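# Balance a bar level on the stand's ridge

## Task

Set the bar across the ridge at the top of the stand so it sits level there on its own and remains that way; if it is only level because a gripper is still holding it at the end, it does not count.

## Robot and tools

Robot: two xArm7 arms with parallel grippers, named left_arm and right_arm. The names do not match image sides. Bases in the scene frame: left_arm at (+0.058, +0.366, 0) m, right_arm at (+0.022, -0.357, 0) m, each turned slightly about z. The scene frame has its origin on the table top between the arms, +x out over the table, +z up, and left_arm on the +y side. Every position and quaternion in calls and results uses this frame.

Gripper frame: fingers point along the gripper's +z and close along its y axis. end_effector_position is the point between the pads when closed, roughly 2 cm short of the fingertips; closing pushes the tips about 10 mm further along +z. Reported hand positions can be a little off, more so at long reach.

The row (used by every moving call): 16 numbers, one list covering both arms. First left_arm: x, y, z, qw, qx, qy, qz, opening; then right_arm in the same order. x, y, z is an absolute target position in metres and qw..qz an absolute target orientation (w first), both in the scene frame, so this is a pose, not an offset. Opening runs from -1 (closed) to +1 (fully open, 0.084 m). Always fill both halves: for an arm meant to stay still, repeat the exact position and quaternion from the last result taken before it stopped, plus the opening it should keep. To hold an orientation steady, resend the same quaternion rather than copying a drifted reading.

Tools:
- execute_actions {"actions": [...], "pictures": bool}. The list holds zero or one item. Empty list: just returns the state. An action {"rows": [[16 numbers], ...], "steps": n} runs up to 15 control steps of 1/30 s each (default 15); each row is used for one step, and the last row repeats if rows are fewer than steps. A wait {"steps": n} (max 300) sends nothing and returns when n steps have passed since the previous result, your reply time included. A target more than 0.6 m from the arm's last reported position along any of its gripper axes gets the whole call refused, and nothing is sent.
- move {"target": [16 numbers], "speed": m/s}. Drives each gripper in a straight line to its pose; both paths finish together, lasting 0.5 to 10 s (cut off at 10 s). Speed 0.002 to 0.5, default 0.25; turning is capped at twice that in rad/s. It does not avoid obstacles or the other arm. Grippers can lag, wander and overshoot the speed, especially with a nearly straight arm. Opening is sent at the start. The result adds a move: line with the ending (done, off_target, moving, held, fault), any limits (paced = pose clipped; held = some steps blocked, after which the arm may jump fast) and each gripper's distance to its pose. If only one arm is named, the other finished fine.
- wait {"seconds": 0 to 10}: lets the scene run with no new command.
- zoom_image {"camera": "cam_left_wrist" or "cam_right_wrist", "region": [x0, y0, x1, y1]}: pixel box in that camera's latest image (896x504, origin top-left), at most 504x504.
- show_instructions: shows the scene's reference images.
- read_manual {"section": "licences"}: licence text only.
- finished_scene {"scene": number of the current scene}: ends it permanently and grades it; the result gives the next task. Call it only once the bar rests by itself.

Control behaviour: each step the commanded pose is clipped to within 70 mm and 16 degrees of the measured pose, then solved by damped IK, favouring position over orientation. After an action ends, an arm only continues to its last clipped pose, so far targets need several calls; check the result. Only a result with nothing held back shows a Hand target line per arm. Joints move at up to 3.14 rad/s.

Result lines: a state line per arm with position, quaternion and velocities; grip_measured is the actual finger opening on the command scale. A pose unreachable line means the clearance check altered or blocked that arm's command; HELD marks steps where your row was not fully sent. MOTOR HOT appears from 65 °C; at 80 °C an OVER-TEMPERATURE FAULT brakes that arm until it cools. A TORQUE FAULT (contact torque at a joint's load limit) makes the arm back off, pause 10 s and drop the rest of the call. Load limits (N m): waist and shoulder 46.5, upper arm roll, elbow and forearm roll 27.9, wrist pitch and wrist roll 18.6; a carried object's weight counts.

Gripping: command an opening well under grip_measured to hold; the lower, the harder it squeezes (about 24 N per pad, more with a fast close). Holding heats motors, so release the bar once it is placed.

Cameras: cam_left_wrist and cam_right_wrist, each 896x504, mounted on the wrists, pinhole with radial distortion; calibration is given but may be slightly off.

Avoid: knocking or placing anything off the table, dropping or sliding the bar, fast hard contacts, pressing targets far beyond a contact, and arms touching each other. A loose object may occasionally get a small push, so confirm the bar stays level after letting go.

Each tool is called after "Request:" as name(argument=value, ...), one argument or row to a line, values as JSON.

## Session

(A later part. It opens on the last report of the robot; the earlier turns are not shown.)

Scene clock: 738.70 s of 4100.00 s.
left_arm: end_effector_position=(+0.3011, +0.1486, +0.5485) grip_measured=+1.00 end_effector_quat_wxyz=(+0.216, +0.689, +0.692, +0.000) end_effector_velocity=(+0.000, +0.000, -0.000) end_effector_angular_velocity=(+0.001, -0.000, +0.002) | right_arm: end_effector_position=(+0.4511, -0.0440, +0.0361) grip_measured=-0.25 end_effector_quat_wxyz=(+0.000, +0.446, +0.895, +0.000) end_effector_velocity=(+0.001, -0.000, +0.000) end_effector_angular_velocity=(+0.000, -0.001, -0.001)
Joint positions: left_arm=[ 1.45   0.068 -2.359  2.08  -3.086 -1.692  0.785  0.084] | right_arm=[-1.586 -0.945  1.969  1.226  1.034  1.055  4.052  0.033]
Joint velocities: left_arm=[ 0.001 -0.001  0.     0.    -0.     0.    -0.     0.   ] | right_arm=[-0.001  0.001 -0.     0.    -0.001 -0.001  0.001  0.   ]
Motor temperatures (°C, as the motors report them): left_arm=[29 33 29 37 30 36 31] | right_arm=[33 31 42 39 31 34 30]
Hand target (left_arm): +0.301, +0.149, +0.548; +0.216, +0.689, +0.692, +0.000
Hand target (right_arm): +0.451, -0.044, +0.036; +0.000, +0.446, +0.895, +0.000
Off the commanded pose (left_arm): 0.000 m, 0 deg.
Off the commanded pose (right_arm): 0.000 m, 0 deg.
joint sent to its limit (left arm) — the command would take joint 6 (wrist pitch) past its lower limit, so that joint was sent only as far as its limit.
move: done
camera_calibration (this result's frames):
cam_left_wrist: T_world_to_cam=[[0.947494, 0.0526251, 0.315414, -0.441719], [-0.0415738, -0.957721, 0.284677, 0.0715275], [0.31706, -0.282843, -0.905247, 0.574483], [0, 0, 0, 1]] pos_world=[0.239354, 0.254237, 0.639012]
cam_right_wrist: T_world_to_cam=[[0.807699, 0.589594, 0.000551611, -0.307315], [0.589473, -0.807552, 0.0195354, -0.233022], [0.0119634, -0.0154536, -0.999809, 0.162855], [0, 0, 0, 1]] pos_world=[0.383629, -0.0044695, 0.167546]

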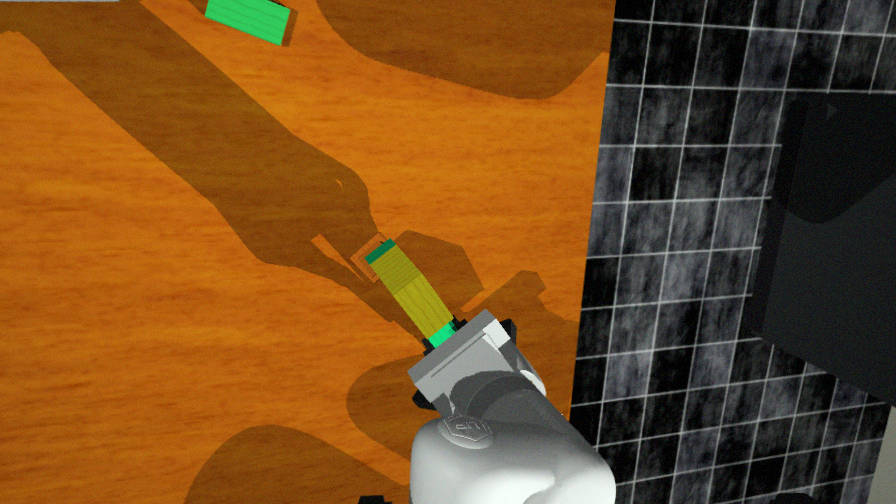

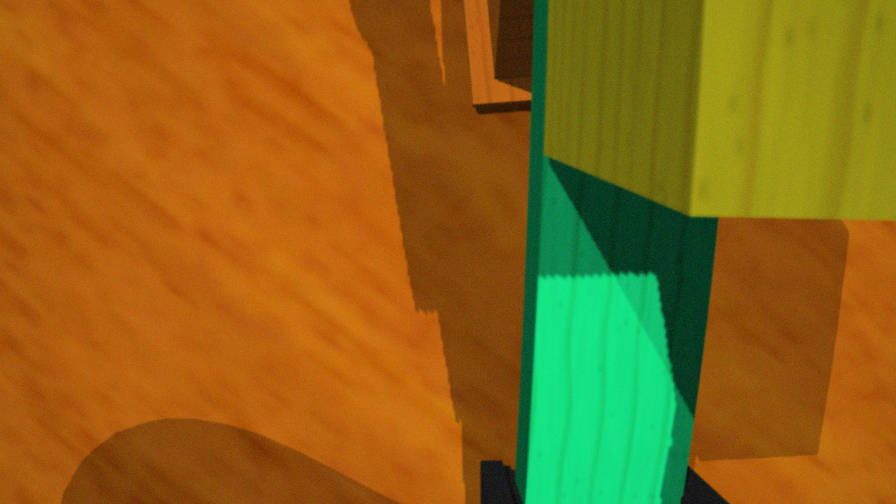

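Lift, move sideways, lay down loosely.

Request:
move(
  target=[0.3011,0.1486,0.5485,0.216,0.689,0.692,0,1,0.451,-0.044,0.09,0,0.446,0.895,0,-0.8],
  speed=0.04,
)

Request:
move(
  target=[0.3011,0.1486,0.5485,0.216,0.689,0.692,0,1,0.375,-0.08,0.09,0,0.446,0.895,0,-0.8],
  speed=0.05,
)

Scene clock: 746.70 s of 4100.00 s.
left_arm: end_effector_position=(+0.3011, +0.1486, +0.5485) grip_measured=+1.00 end_effector_quat_wxyz=(+0.216, +0.689, +0.692, +0.000) end_effector_velocity=(+0.001, +0.001, +0.000) end_effector_angular_velocity=(-0.000, +0.000, +0.003) | right_arm: end_effector_position=(+0.4509, -0.0441, +0.0898) grip_measured=-0.25 end_effector_quat_wxyz=(+0.000, +0.446, +0.895, -0.000) end_effector_velocity=(-0.001, +0.001, +0.000) end_effector_angular_velocity=(-0.001, +0.001, +0.002)
Joint positions: left_arm=[ 1.45   0.068 -2.359  2.08  -3.086 -1.692  0.785  0.084] | right_arm=[-1.533 -0.874  1.866  1.241  0.94   1.139  4.094  0.033]
Joint velocities: left_arm=[ 0.001  0.     0.002  0.     0.    -0.    -0.001  0.   ] | right_arm=[ 0.002  0.001 -0.001  0.    -0.002  0.002  0.001 -0.   ]
Motor temperatures (°C, as the motors report them): left_arm=[29 33 29 37 30 36 31] | right_arm=[33 31 42 39 31 34 30]
Hand target (left_arm): +0.301, +0.149, +0.548; +0.216, +0.689, +0.692, +0.000
Hand target (right_arm): +0.451, -0.044, +0.090; +0.000, +0.446, +0.895, -0.000
Off the commanded pose (left_arm): 0.000 m, 0 deg.
Off the commanded pose (right_arm): 0.000 m, 0 deg.
joint sent to its limit (left arm) — the command would take joint 6 (wrist pitch) past its lower limit, so that joint was sent only as far as its limit.
After step 90, 3.33 s passed at rest.
move: done
camera_calibration (this result's frames):
cam_left_wrist: T_world_to_cam=[[0.947494, 0.0526244, 0.315413, -0.441719], [-0.0415742, -0.957722, 0.284677, 0.0715279], [0.317059, -0.282842, -0.905248, 0.574484], [0, 0, 0, 1]] pos_world=[0.239354, 0.254237, 0.639012]
cam_right_wrist: T_world_to_cam=[[0.80762, 0.589703, 0.0000008617, -0.307021], [0.589589, -0.807464, 0.0196397, -0.23407], [0.0115823, -0.0158609, -0.999807, 0.21674], [0, 0, 0, 1]] pos_world=[0.383451, -0.00451407, 0.221295]

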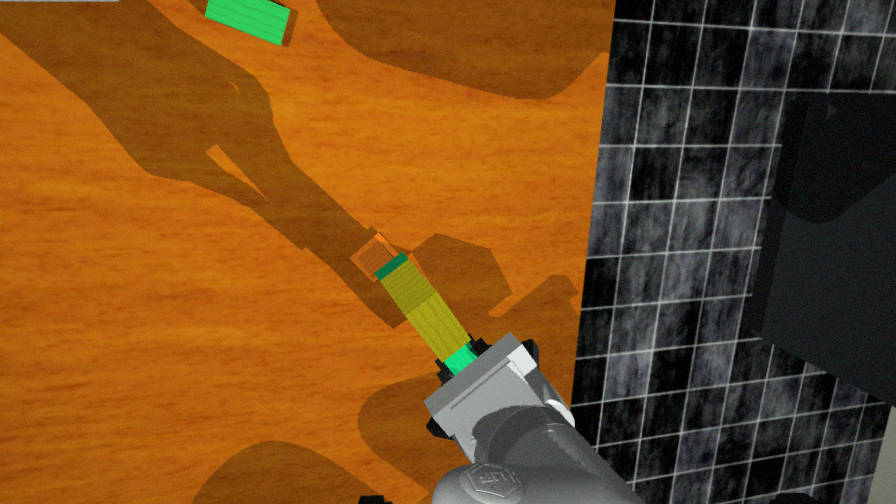

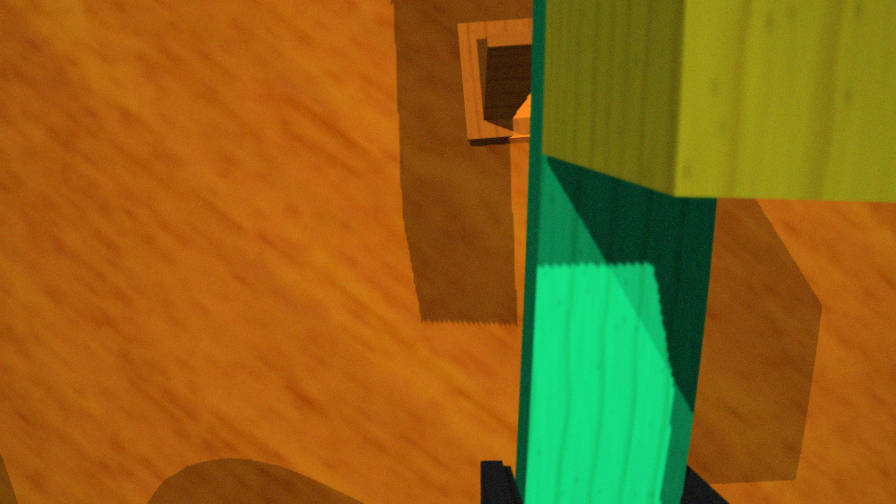

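Scene clock: 748.70 s of 4100.00 s.
left_arm: end_effector_position=(+0.3011, +0.1486, +0.5485) grip_measured=+1.00 end_effector_quat_wxyz=(+0.216, +0.689, +0.692, -0.000) end_effector_velocity=(+0.000, +0.001, +0.000) end_effector_angular_velocity=(-0.003, -0.001, +0.000) | right_arm: end_effector_position=(+0.3752, -0.0797, +0.0901) grip_measured=-0.25 end_effector_quat_wxyz=(+0.000, +0.446, +0.895, +0.000) end_effector_velocity=(-0.001, -0.001, +0.000) end_effector_angular_velocity=(-0.001, -0.002, +0.000)
Joint positions: left_arm=[ 1.451  0.068 -2.359  2.08  -3.086 -1.692  0.785  0.084] | right_arm=[-1.199 -0.773  1.684  0.914  0.93   1.047  4.075  0.033]
Joint velocities: left_arm=[ 0.001  0.002 -0.    -0.     0.     0.001  0.    -0.   ] | right_arm=[ 0.008  0.001 -0.006 -0.007 -0.001 -0.003 -0.001  0.   ]
Motor temperatures (°C, as the motors report them): left_arm=[29 33 29 37 30 36 31] | right_arm=[33 31 42 39 31 34 30]
Hand target (left_arm): +0.301, +0.149, +0.548; +0.216, +0.689, +0.692, +0.000
Hand target (right_arm): +0.375, -0.080, +0.090; +0.000, +0.446, +0.895, +0.000
Off the commanded pose (left_arm): 0.000 m, 0 deg.
Off the commanded pose (right_arm): 0.000 m, 0 deg.
joint sent to its limit (left arm) — the command would take joint 6 (wrist pitch) past its lower limit, so that joint was sent only as far as its limit.
move: done
camera_calibration (this result's frames):
cam_left_wrist: T_world_to_cam=[[0.947494, 0.0526242, 0.315413, -0.441719], [-0.0415743, -0.957722, 0.284677, 0.0715279], [0.317059, -0.282842, -0.905248, 0.574484], [0, 0, 0, 1]] pos_world=[0.239354, 0.254237, 0.639012]
cam_right_wrist: T_world_to_cam=[[0.807781, 0.589483, 0.000507519, -0.225031], [0.589364, -0.807634, 0.0194307, -0.218095], [0.011864, -0.0153967, -0.999811, 0.217212], [0, 0, 0, 1]] pos_world=[0.307736, -0.0401442, 0.221522]

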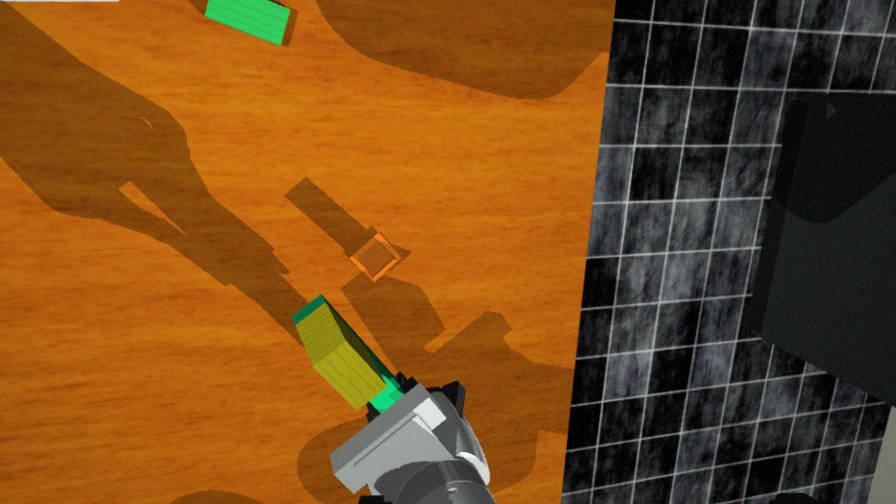

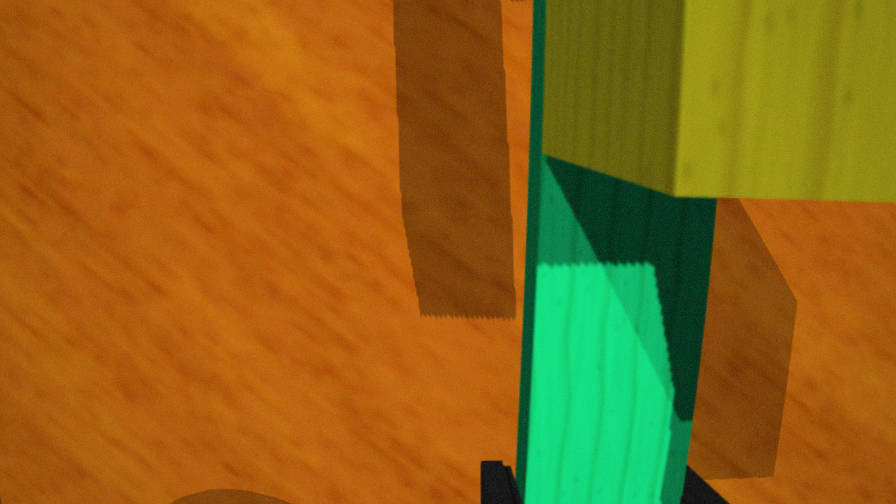

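Request:
move(
  target=[0.3011,0.1486,0.5485,0.216,0.689,0.692,0,1,0.375,-0.08,0.03,0,0.446,0.895,0,-0.15],
  speed=0.04,
)

Request:
move(
  target=[0.3011,0.1486,0.5485,0.216,0.689,0.692,0,1,0.375,-0.08,0.028,0,0.446,0.895,0,-0.8],
)

Scene clock: 754.67 s of 4100.00 s.
left_arm: end_effector_position=(+0.3011, +0.1486, +0.5485) grip_measured=+1.00 end_effector_quat_wxyz=(+0.216, +0.689, +0.692, -0.000) end_effector_velocity=(+0.000, +0.000, +0.000) end_effector_angular_velocity=(-0.002, -0.000, -0.000) | right_arm: end_effector_position=(+0.3802, -0.0786, +0.0363) grip_measured=-0.15 end_effector_quat_wxyz=(+0.003, +0.448, +0.894, +0.006) end_effector_velocity=(+0.002, -0.003, -0.001) end_effector_angular_velocity=(+0.003, -0.005, -0.014)
Joint positions: left_arm=[ 1.451  0.068 -2.359  2.08  -3.086 -1.692  0.785  0.084] | right_arm=[-1.312 -0.832  1.854  0.907  1.066  0.944  4.006  0.038]
Joint velocities: left_arm=[ 0.     0.001 -0.     0.    -0.     0.001  0.    -0.   ] | right_arm=[ 0.001 -0.018 -0.01  -0.004  0.023  0.007 -0.007 -0.   ]
Motor temperatures (°C, as the motors report them): left_arm=[29 33 29 37 30 36 31] | right_arm=[33 31 41 39 31 34 30]
Hand target (left_arm): +0.301, +0.149, +0.548; +0.216, +0.689, +0.692, +0.000
Hand target (right_arm): +0.375, -0.080, +0.030; -0.000, +0.446, +0.895, +0.000
Off the commanded pose (left_arm): 0.000 m, 0 deg.
Off the commanded pose (right_arm): 0.008 m, 1 deg.
joint sent to its limit (left arm) — the command would take joint 6 (wrist pitch) past its lower limit, so that joint was sent only as far as its limit.
After step 90, 1.17 s passed at rest.
move: off_target (right_arm)
camera_calibration (this result's frames):
cam_left_wrist: T_world_to_cam=[[0.947494, 0.0526241, 0.315413, -0.441718], [-0.0415742, -0.957722, 0.284676, 0.071528], [0.317058, -0.282842, -0.905248, 0.574484], [0, 0, 0, 1]] pos_world=[0.239354, 0.254237, 0.639012]
cam_right_wrist: T_world_to_cam=[[0.809762, 0.58658, 0.0144632, -0.231099], [0.586318, -0.809864, 0.0187507, -0.218142], [0.022712, -0.00670361, -0.99972, 0.159935], [0, 0, 0, 1]] pos_world=[0.311404, -0.0400353, 0.167323]

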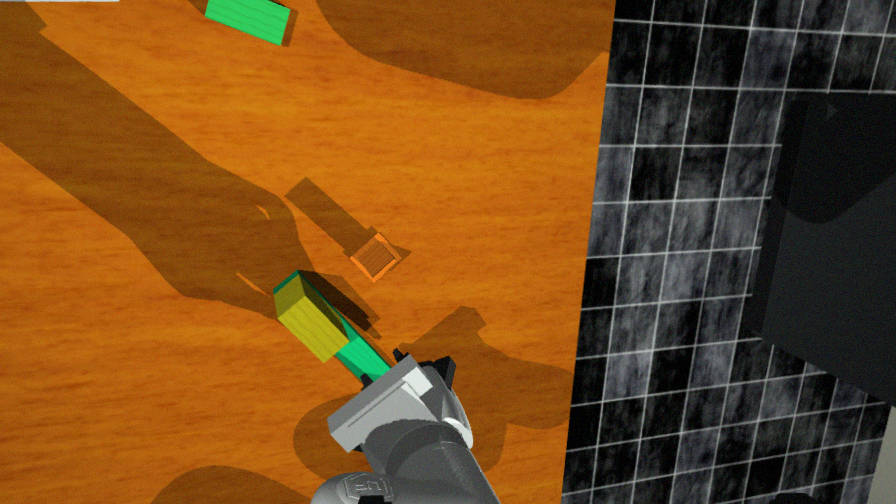

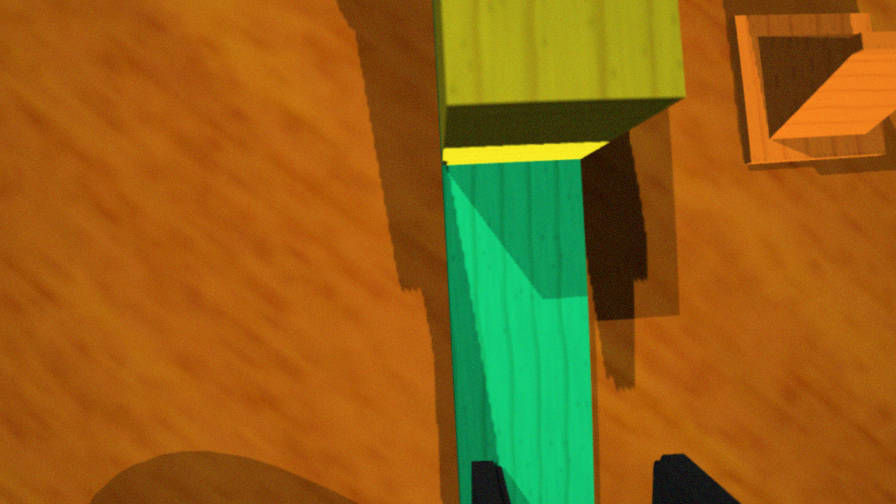

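Scene clock: 755.37 s of 4100.00 s.
left_arm: end_effector_position=(+0.3011, +0.1486, +0.5485) grip_measured=+1.00 end_effector_quat_wxyz=(+0.216, +0.689, +0.692, +0.000) end_effector_velocity=(-0.000, -0.000, -0.000) end_effector_angular_velocity=(+0.000, +0.000, -0.000) | right_arm: end_effector_position=(+0.3831, -0.0824, +0.0364) grip_measured=-0.82 end_effector_quat_wxyz=(+0.006, +0.452, +0.892, +0.008) end_effector_velocity=(+0.001, -0.001, +0.000) end_effector_angular_velocity=(-0.003, -0.002, -0.000)
Joint positions: left_arm=[ 1.451  0.068 -2.359  2.08  -3.086 -1.692  0.785  0.084] | right_arm=[-1.311 -0.848  1.843  0.904  1.081  0.951  3.998  0.008]
Joint velocities: left_arm=[-0.001 -0.     0.001 -0.    -0.    -0.    -0.     0.   ] | right_arm=[ 0.009 -0.034 -0.019  0.005  0.025  0.026 -0.014  0.   ]
Motor temperatures (°C, as the motors report them): left_arm=[29 33 29 37 30 36 31] | right_arm=[33 31 41 39 31 34 30]
Hand target (left_arm): +0.301, +0.149, +0.548; +0.216, +0.689, +0.692, +0.000
Hand target (right_arm): +0.375, -0.080, +0.028; -0.000, +0.446, +0.895, -0.000
Off the commanded pose (left_arm): 0.000 m, 0 deg.
Off the commanded pose (right_arm): 0.012 m, 1 deg.
joint sent to its limit (left arm) — the command would take joint 6 (wrist pitch) past its lower limit, so that joint was sent only as far as its limit.
move: off_target (right_arm)
camera_calibration (this result's frames):
cam_left_wrist: T_world_to_cam=[[0.947494, 0.0526243, 0.315413, -0.441719], [-0.041574, -0.957722, 0.284676, 0.0715281], [0.317059, -0.282842, -0.905248, 0.574484], [0, 0, 0, 1]] pos_world=[0.239354, 0.254237, 0.639012]
cam_right_wrist: T_world_to_cam=[[0.81497, 0.579187, 0.0191478, -0.234085], [0.578783, -0.815159, 0.0229342, -0.220627], [0.0288917, -0.00760823, -0.999554, 0.157574], [0, 0, 0, 1]] pos_world=[0.313915, -0.0430682, 0.167046]

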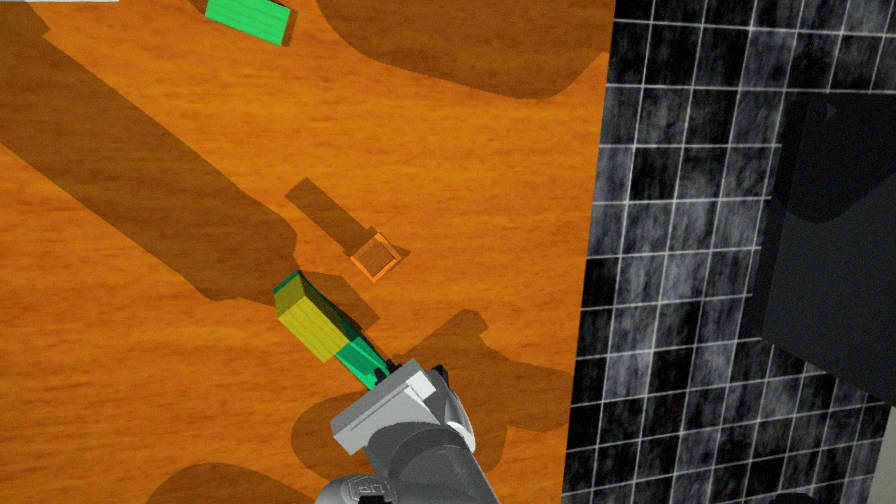

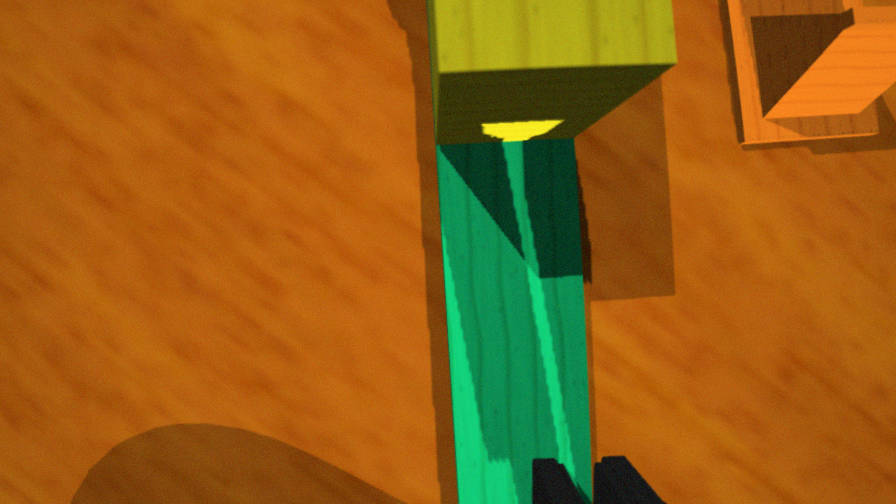

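Request:
move(
  target=[0.3011,0.1486,0.5485,0.216,0.689,0.692,0,1,0.383,-0.082,0.06,0,0.446,0.895,0,0.3],
  speed=0.04,
)

Request:
move(
  target=[0.3011,0.1486,0.5485,0.216,0.689,0.692,0,1,0.371,-0.091,0.06,0,0.446,0.895,0,0.3],
  speed=0.04,
)

Request:
move(
  target=[0.3011,0.1486,0.5485,0.216,0.689,0.692,0,1,0.371,-0.091,0.028,0,0.446,0.895,0,0.3],
  speed=0.04,
)

Request:
move(
  target=[0.3011,0.1486,0.5485,0.216,0.689,0.692,0,1,0.371,-0.091,0.028,0,0.446,0.895,0,-0.8],
)

Scene clock: 762.90 s of 4100.00 s.
left_arm: end_effector_position=(+0.3011, +0.1486, +0.5485) grip_measured=+1.00 end_effector_quat_wxyz=(+0.216, +0.689, +0.692, +0.000) end_effector_velocity=(-0.000, -0.001, -0.000) end_effector_angular_velocity=(+0.001, -0.000, -0.000) | right_arm: end_effector_position=(+0.3829, -0.0821, +0.0598) grip_measured=+0.29 end_effector_quat_wxyz=(+0.000, +0.446, +0.895, -0.000) end_effector_velocity=(+0.000, +0.000, +0.002) end_effector_angular_velocity=(-0.002, -0.001, +0.003)
Joint positions: left_arm=[ 1.451  0.068 -2.359  2.08  -3.086 -1.692  0.785  0.084] | right_arm=[-1.282 -0.828  1.776  0.923  1.014  1.015  4.02   0.056]
Joint velocities: left_arm=[ 0.    -0.002 -0.001  0.    -0.     0.    -0.     0.   ] | right_arm=[ 0.003  0.001 -0.005  0.001 -0.005  0.002  0.    -0.   ]
Motor temperatures (°C, as the motors report them): left_arm=[29 33 29 37 30 36 31] | right_arm=[33 31 40 38 31 34 30]
Hand target (left_arm): +0.301, +0.149, +0.548; +0.216, +0.689, +0.692, +0.000
Hand target (right_arm): +0.383, -0.082, +0.060; +0.000, +0.446, +0.895, -0.000
Off the commanded pose (left_arm): 0.000 m, 0 deg.
Off the commanded pose (right_arm): 0.000 m, 0 deg.
joint sent to its limit (left arm) — the command would take joint 6 (wrist pitch) past its lower limit, so that joint was sent only as far as its limit.
After step 90, 3.60 s passed at rest.
move: done
camera_calibration (this result's frames):
cam_left_wrist: T_world_to_cam=[[0.947494, 0.0526242, 0.315412, -0.441718], [-0.0415738, -0.957722, 0.284676, 0.0715282], [0.317058, -0.282842, -0.905248, 0.574484], [0, 0, 0, 1]] pos_world=[0.239354, 0.254237, 0.639012]
cam_right_wrist: T_world_to_cam=[[0.80764, 0.589675, -0.0000815262, -0.229665], [0.589563, -0.807484, 0.0196441, -0.224064], [0.0115178, -0.0159134, -0.999807, 0.186872], [0, 0, 0, 1]] pos_world=[0.315434, -0.0425263, 0.191219]

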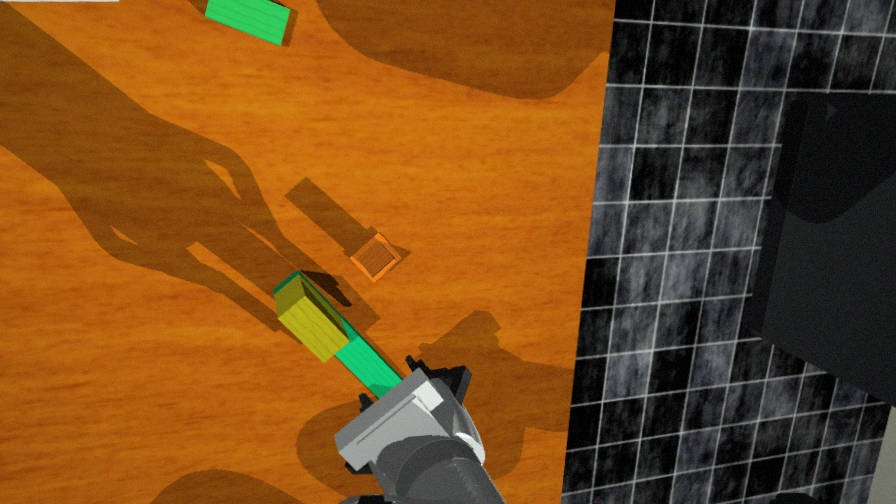

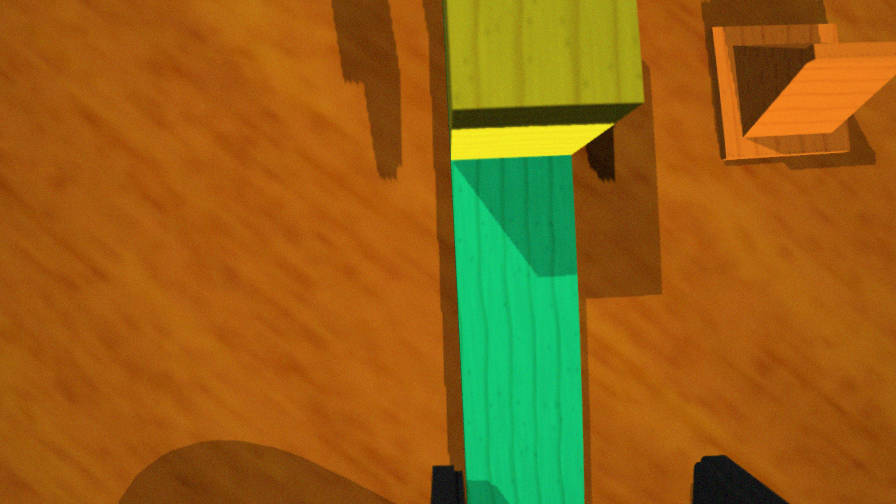

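Scene clock: 763.67 s of 4100.00 s.
left_arm: end_effector_position=(+0.3011, +0.1486, +0.5485) grip_measured=+1.00 end_effector_quat_wxyz=(+0.216, +0.689, +0.692, +0.000) end_effector_velocity=(+0.000, -0.000, -0.000) end_effector_angular_velocity=(+0.001, +0.000, +0.001) | right_arm: end_effector_position=(+0.3711, -0.0909, +0.0600) grip_measured=+0.29 end_effector_quat_wxyz=(+0.000, +0.446, +0.895, +0.000) end_effector_velocity=(-0.001, -0.001, +0.000) end_effector_angular_velocity=(+0.001, +0.001, -0.003)
Joint positions: left_arm=[ 1.451  0.068 -2.359  2.08  -3.086 -1.692  0.785  0.084] | right_arm=[-1.229 -0.812  1.744  0.868  1.015  1.     4.011  0.056]
Joint velocities: left_arm=[-0.    -0.001  0.001  0.    -0.     0.    -0.    -0.   ] | right_arm=[ 0.005  0.001 -0.005 -0.006  0.001  0.     0.     0.   ]
Motor temperatures (°C, as the motors report them): left_arm=[29 33 29 37 30 36 31] | right_arm=[33 31 40 38 31 34 30]
Hand target (left_arm): +0.301, +0.149, +0.548; +0.216, +0.689, +0.692, +0.000
Hand target (right_arm): +0.371, -0.091, +0.060; +0.000, +0.446, +0.895, +0.000
Off the commanded pose (left_arm): 0.000 m, 0 deg.
Off the commanded pose (right_arm): 0.000 m, 0 deg.
joint sent to its limit (left arm) — the command would take joint 6 (wrist pitch) past its lower limit, so that joint was sent only as far as its limit.
move: done
camera_calibration (this result's frames):
cam_left_wrist: T_world_to_cam=[[0.947494, 0.052624, 0.315413, -0.441718], [-0.041574, -0.957722, 0.284676, 0.0715283], [0.317058, -0.282842, -0.905248, 0.574484], [0, 0, 0, 1]] pos_world=[0.239354, 0.254237, 0.639012]
cam_right_wrist: T_world_to_cam=[[0.807644, 0.58967, 0.00029296, -0.215037], [0.589554, -0.807495, 0.0194632, -0.224202], [0.0117134, -0.0155466, -0.999811, 0.187072], [0, 0, 0, 1]] pos_world=[0.303662, -0.0513327, 0.191464]

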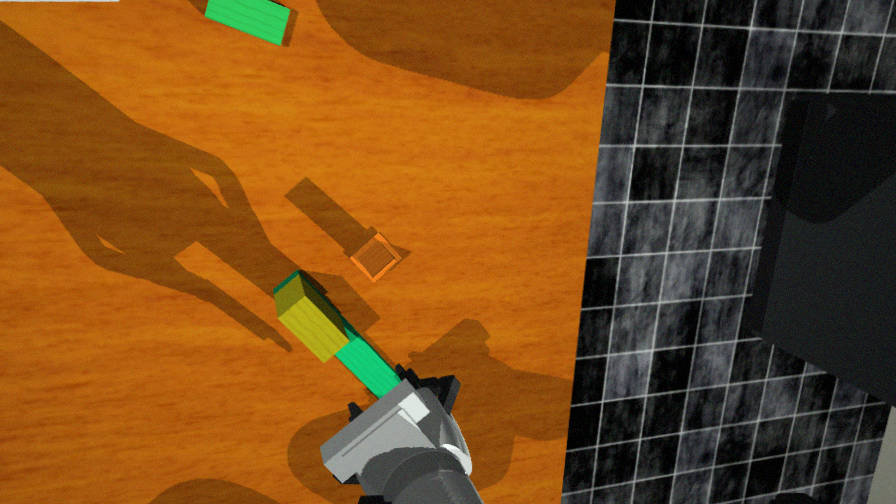

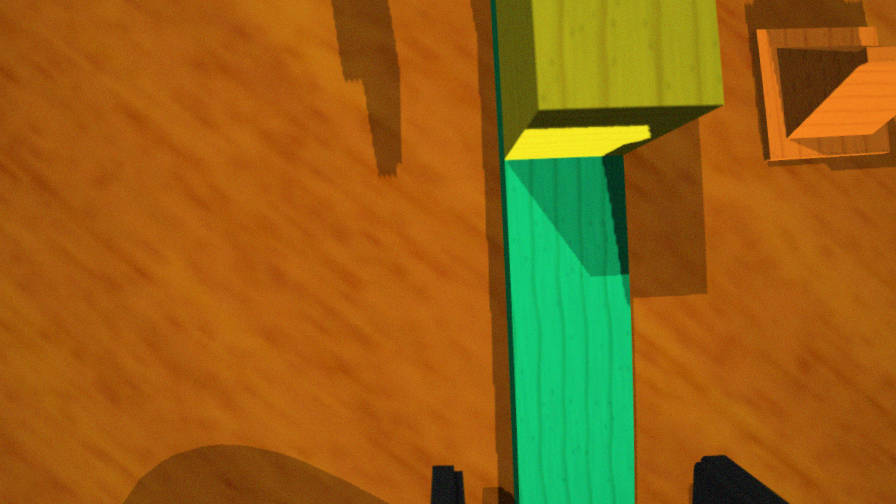

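Scene clock: 764.80 s of 4100.00 s.
left_arm: end_effector_position=(+0.3011, +0.1486, +0.5485) grip_measured=+1.00 end_effector_quat_wxyz=(+0.216, +0.689, +0.692, +0.000) end_effector_velocity=(-0.000, +0.000, -0.000) end_effector_angular_velocity=(+0.001, +0.001, +0.001) | right_arm: end_effector_position=(+0.3711, -0.0909, +0.0281) grip_measured=+0.29 end_effector_quat_wxyz=(-0.000, +0.446, +0.895, +0.000) end_effector_velocity=(+0.001, +0.000, -0.001) end_effector_angular_velocity=(+0.002, -0.001, -0.002)
Joint positions: left_arm=[ 1.451  0.068 -2.359  2.08  -3.086 -1.692  0.785  0.084] | right_arm=[-1.293 -0.846  1.846  0.867  1.092  0.947  3.972  0.056]
Joint velocities: left_arm=[ 0.001 -0.     0.     0.    -0.    -0.001  0.    -0.   ] | right_arm=[-0.004 -0.001  0.002  0.001  0.004 -0.002 -0.002  0.   ]
Motor temperatures (°C, as the motors report them): left_arm=[29 33 29 37 30 36 31] | right_arm=[33 31 40 38 31 34 30]
Hand target (left_arm): +0.301, +0.149, +0.548; +0.216, +0.689, +0.692, +0.000
Hand target (right_arm): +0.371, -0.091, +0.028; -0.000, +0.446, +0.895, +0.000
Off the commanded pose (left_arm): 0.000 m, 0 deg.
Off the commanded pose (right_arm): 0.000 m, 0 deg.
joint sent to its limit (left arm) — the command would take joint 6 (wrist pitch) past its lower limit, so that joint was sent only as far as its limit.
move: done
camera_calibration (this result's frames):
cam_left_wrist: T_world_to_cam=[[0.947495, 0.0526241, 0.315412, -0.441718], [-0.0415737, -0.957722, 0.284675, 0.0715284], [0.317058, -0.282841, -0.905249, 0.574485], [0, 0, 0, 1]] pos_world=[0.239354, 0.254237, 0.639012]
cam_right_wrist: T_world_to_cam=[[0.807676, 0.589626, 0.000410729, -0.214967], [0.58951, -0.80753, 0.0193317, -0.223593], [0.0117302, -0.0153716, -0.999813, 0.155196], [0, 0, 0, 1]] pos_world=[0.303613, -0.0514223, 0.159578]

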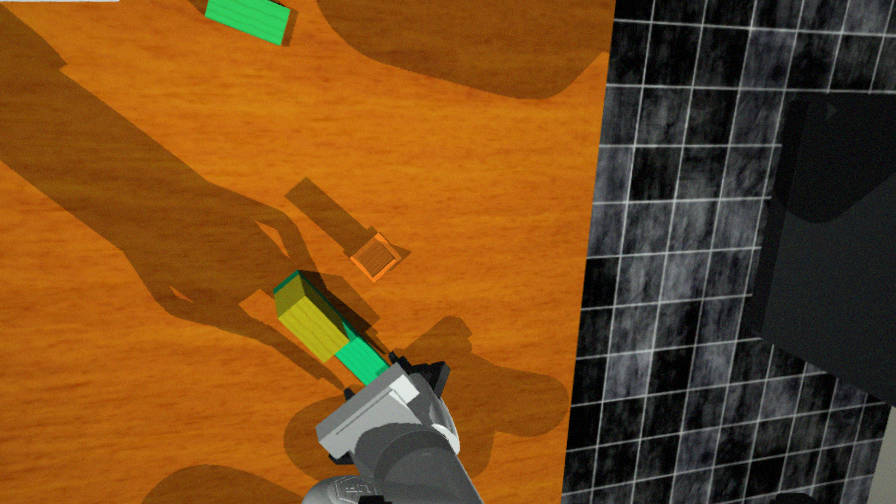

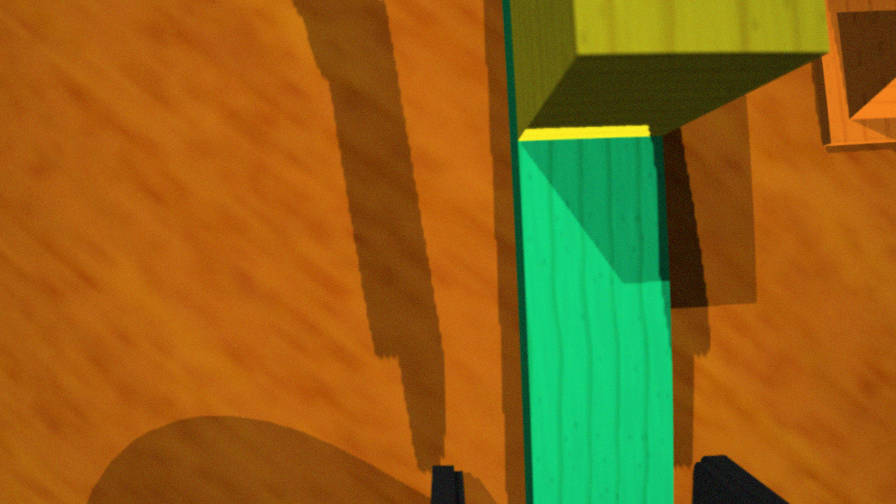

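Scene clock: 765.50 s of 4100.00 s.
left_arm: end_effector_position=(+0.3011, +0.1486, +0.5485) grip_measured=+1.00 end_effector_quat_wxyz=(+0.216, +0.689, +0.692, +0.000) end_effector_velocity=(-0.000, -0.001, -0.000) end_effector_angular_velocity=(+0.001, -0.000, -0.002) | right_arm: end_effector_position=(+0.3711, -0.0909, +0.0282) grip_measured=-0.26 end_effector_quat_wxyz=(+0.000, +0.446, +0.895, +0.000) end_effector_velocity=(+0.000, -0.000, -0.000) end_effector_angular_velocity=(+0.001, -0.001, -0.001)
Joint positions: left_arm=[ 1.451  0.068 -2.359  2.08  -3.086 -1.692  0.785  0.084] | right_arm=[-1.292 -0.846  1.846  0.867  1.092  0.947  3.972  0.033]
Joint velocities: left_arm=[-0.001 -0.001 -0.001 -0.     0.     0.     0.001  0.   ] | right_arm=[-0.001  0.     0.001 -0.     0.001 -0.001 -0.     0.   ]
Motor temperatures (°C, as the motors report them): left_arm=[29 33 29 37 30 36 31] | right_arm=[33 31 40 38 31 34 30]
Hand target (left_arm): +0.301, +0.149, +0.548; +0.216, +0.689, +0.692, +0.000
Hand target (right_arm): +0.371, -0.091, +0.028; -0.000, +0.446, +0.895, -0.000
Off the commanded pose (left_arm): 0.000 m, 0 deg.
Off the commanded pose (right_arm): 0.000 m, 0 deg.
joint sent to its limit (left arm) — the command would take joint 6 (wrist pitch) past its lower limit, so that joint was sent only as far as its limit.
move: done
camera_calibration (this result's frames):
cam_left_wrist: T_world_to_cam=[[0.947494, 0.0526244, 0.315412, -0.441719], [-0.0415734, -0.957722, 0.284675, 0.0715284], [0.317058, -0.282841, -0.905249, 0.574484], [0, 0, 0, 1]] pos_world=[0.239355, 0.254237, 0.639012]
cam_right_wrist: T_world_to_cam=[[0.807648, 0.589665, 0.000714848, -0.215045], [0.589543, -0.807504, 0.0194072, -0.223612], [0.012021, -0.0152527, -0.999811, 0.155147], [0, 0, 0, 1]] pos_world=[0.303644, -0.0513968, 0.159612]

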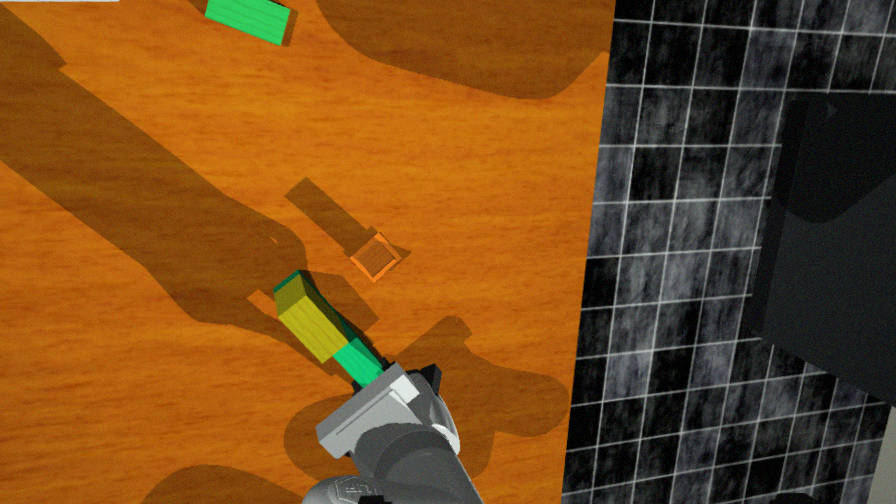

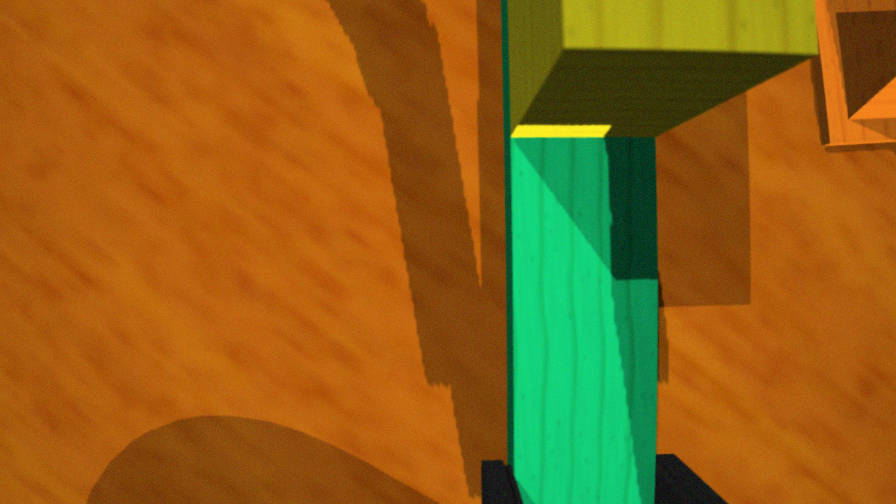

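Request:
move(
  target=[0.3011,0.1486,0.5485,0.216,0.689,0.692,0,1,0.3711,-0.0909,0.09,0,0.446,0.895,0,-0.8],
  speed=0.05,
)

Request:
move(
  target=[0.3011,0.1486,0.5485,0.216,0.689,0.692,0,1,0.4286,-0.0165,0.09,0,0.446,0.895,0,-0.8],
  speed=0.05,
)

Scene clock: 773.33 s of 4100.00 s.
left_arm: end_effector_position=(+0.3011, +0.1486, +0.5485) grip_measured=+1.00 end_effector_quat_wxyz=(+0.216, +0.689, +0.692, +0.000) end_effector_velocity=(+0.000, -0.000, +0.000) end_effector_angular_velocity=(-0.000, -0.000, +0.000) | right_arm: end_effector_position=(+0.3710, -0.0910, +0.0899) grip_measured=-0.26 end_effector_quat_wxyz=(+0.000, +0.446, +0.895, -0.000) end_effector_velocity=(-0.001, +0.000, +0.001) end_effector_angular_velocity=(-0.001, -0.000, +0.001)
Joint positions: left_arm=[ 1.451  0.068 -2.359  2.08  -3.086 -1.692  0.785  0.084] | right_arm=[-1.171 -0.787  1.649  0.878  0.947  1.055  4.045  0.033]
Joint velocities: left_arm=[ 0.001 -0.    -0.     0.     0.     0.     0.     0.   ] | right_arm=[ 0.004  0.    -0.005 -0.    -0.004  0.002  0.002  0.   ]
Motor temperatures (°C, as the motors report them): left_arm=[29 33 29 37 30 36 31] | right_arm=[33 31 40 38 31 34 30]
Hand target (left_arm): +0.301, +0.149, +0.548; +0.216, +0.689, +0.692, +0.000
Hand target (right_arm): +0.371, -0.091, +0.090; +0.000, +0.446, +0.895, -0.000
Off the commanded pose (left_arm): 0.000 m, 0 deg.
Off the commanded pose (right_arm): 0.000 m, 0 deg.
joint sent to its limit (left arm) — the command would take joint 6 (wrist pitch) past its lower limit, so that joint was sent only as far as its limit.
After step 90, 3.27 s passed at rest.
move: done
camera_calibration (this result's frames):
cam_left_wrist: T_world_to_cam=[[0.947495, 0.0526239, 0.315412, -0.441718], [-0.0415737, -0.957722, 0.284675, 0.0715285], [0.317058, -0.282841, -0.905249, 0.574485], [0, 0, 0, 1]] pos_world=[0.239355, 0.254237, 0.639012]
cam_right_wrist: T_world_to_cam=[[0.807629, 0.589691, 0.0000619901, -0.214836], [0.589575, -0.807473, 0.0197319, -0.224884], [0.0116858, -0.0158995, -0.999805, 0.216924], [0, 0, 0, 1]] pos_world=[0.303559, -0.0514517, 0.221333]

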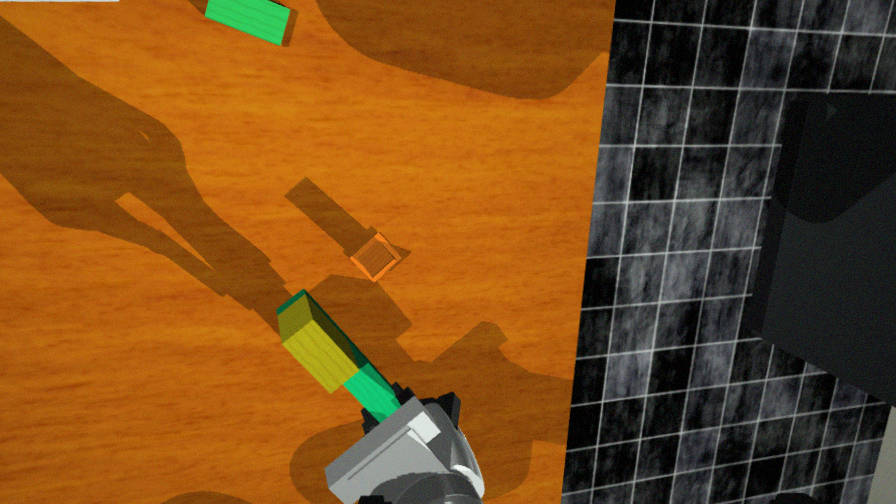

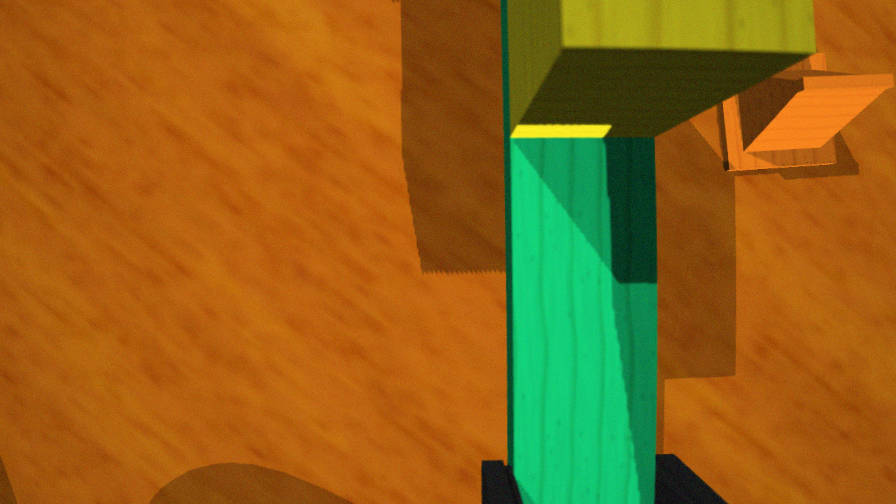

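Scene clock: 775.57 s of 4100.00 s.
left_arm: end_effector_position=(+0.3011, +0.1486, +0.5485) grip_measured=+1.00 end_effector_quat_wxyz=(+0.216, +0.689, +0.692, +0.000) end_effector_velocity=(-0.000, +0.000, +0.000) end_effector_angular_velocity=(-0.001, +0.000, -0.001) | right_arm: end_effector_position=(+0.4285, -0.0168, +0.0899) grip_measured=-0.26 end_effector_quat_wxyz=(-0.000, +0.446, +0.895, -0.000) end_effector_velocity=(+0.001, +0.001, -0.000) end_effector_angular_velocity=(-0.000, +0.001, -0.002)
Joint positions: left_arm=[ 1.452  0.068 -2.36   2.08  -3.086 -1.692  0.785  0.084] | right_arm=[-1.458 -0.89   1.85   1.239  0.958  1.151  4.151  0.033]
Joint velocities: left_arm=[ 0.     0.001 -0.002  0.    -0.    -0.    -0.     0.   ] | right_arm=[-0.006 -0.003  0.003  0.008  0.001  0.004  0.004 -0.   ]
Motor temperatures (°C, as the motors report them): left_arm=[29 33 29 37 30 36 31] | right_arm=[33 31 40 38 31 34 30]
Hand target (left_arm): +0.301, +0.149, +0.548; +0.216, +0.689, +0.692, +0.000
Hand target (right_arm): +0.429, -0.017, +0.090; -0.000, +0.446, +0.895, -0.000
Off the commanded pose (left_arm): 0.000 m, 0 deg.
Off the commanded pose (right_arm): 0.000 m, 0 deg.
joint sent to its limit (left arm) — the command would take joint 6 (wrist pitch) past its lower limit, so that joint was sent only as far as its limit.
move: done
camera_calibration (this result's frames):
cam_left_wrist: T_world_to_cam=[[0.947495, 0.052624, 0.315412, -0.441718], [-0.0415733, -0.957722, 0.284675, 0.0715287], [0.317057, -0.282841, -0.905249, 0.574485], [0, 0, 0, 1]] pos_world=[0.239355, 0.254237, 0.639013]
cam_right_wrist: T_world_to_cam=[[0.807618, 0.589706, 0.0000574128, -0.305023], [0.589595, -0.807468, 0.0193043, -0.198868], [0.0114302, -0.0155566, -0.999814, 0.217603], [0, 0, 0, 1]] pos_world=[0.361106, 0.0226796, 0.221419]

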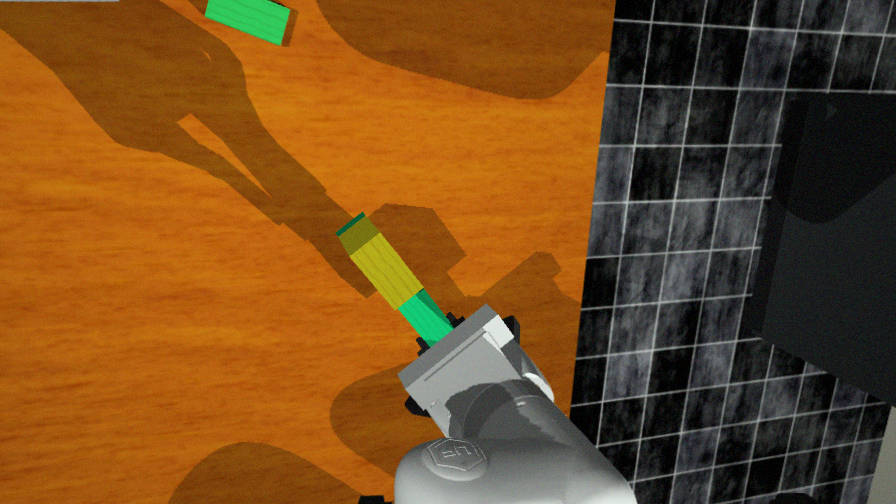

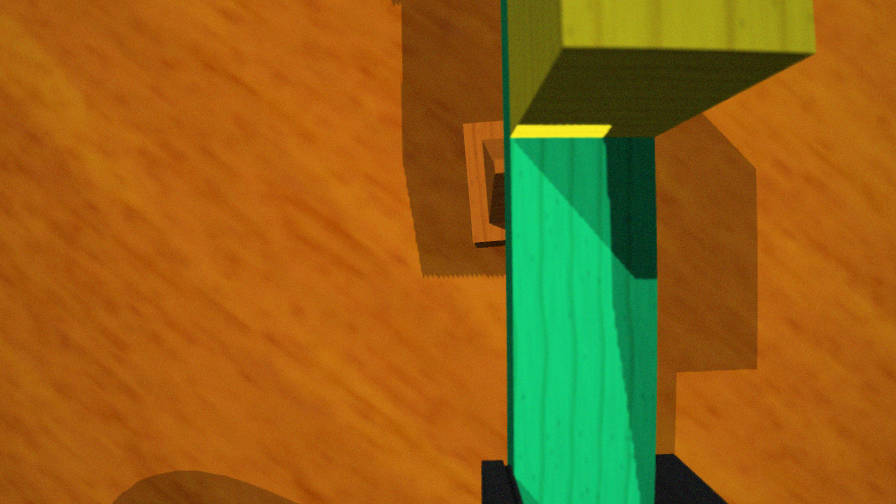

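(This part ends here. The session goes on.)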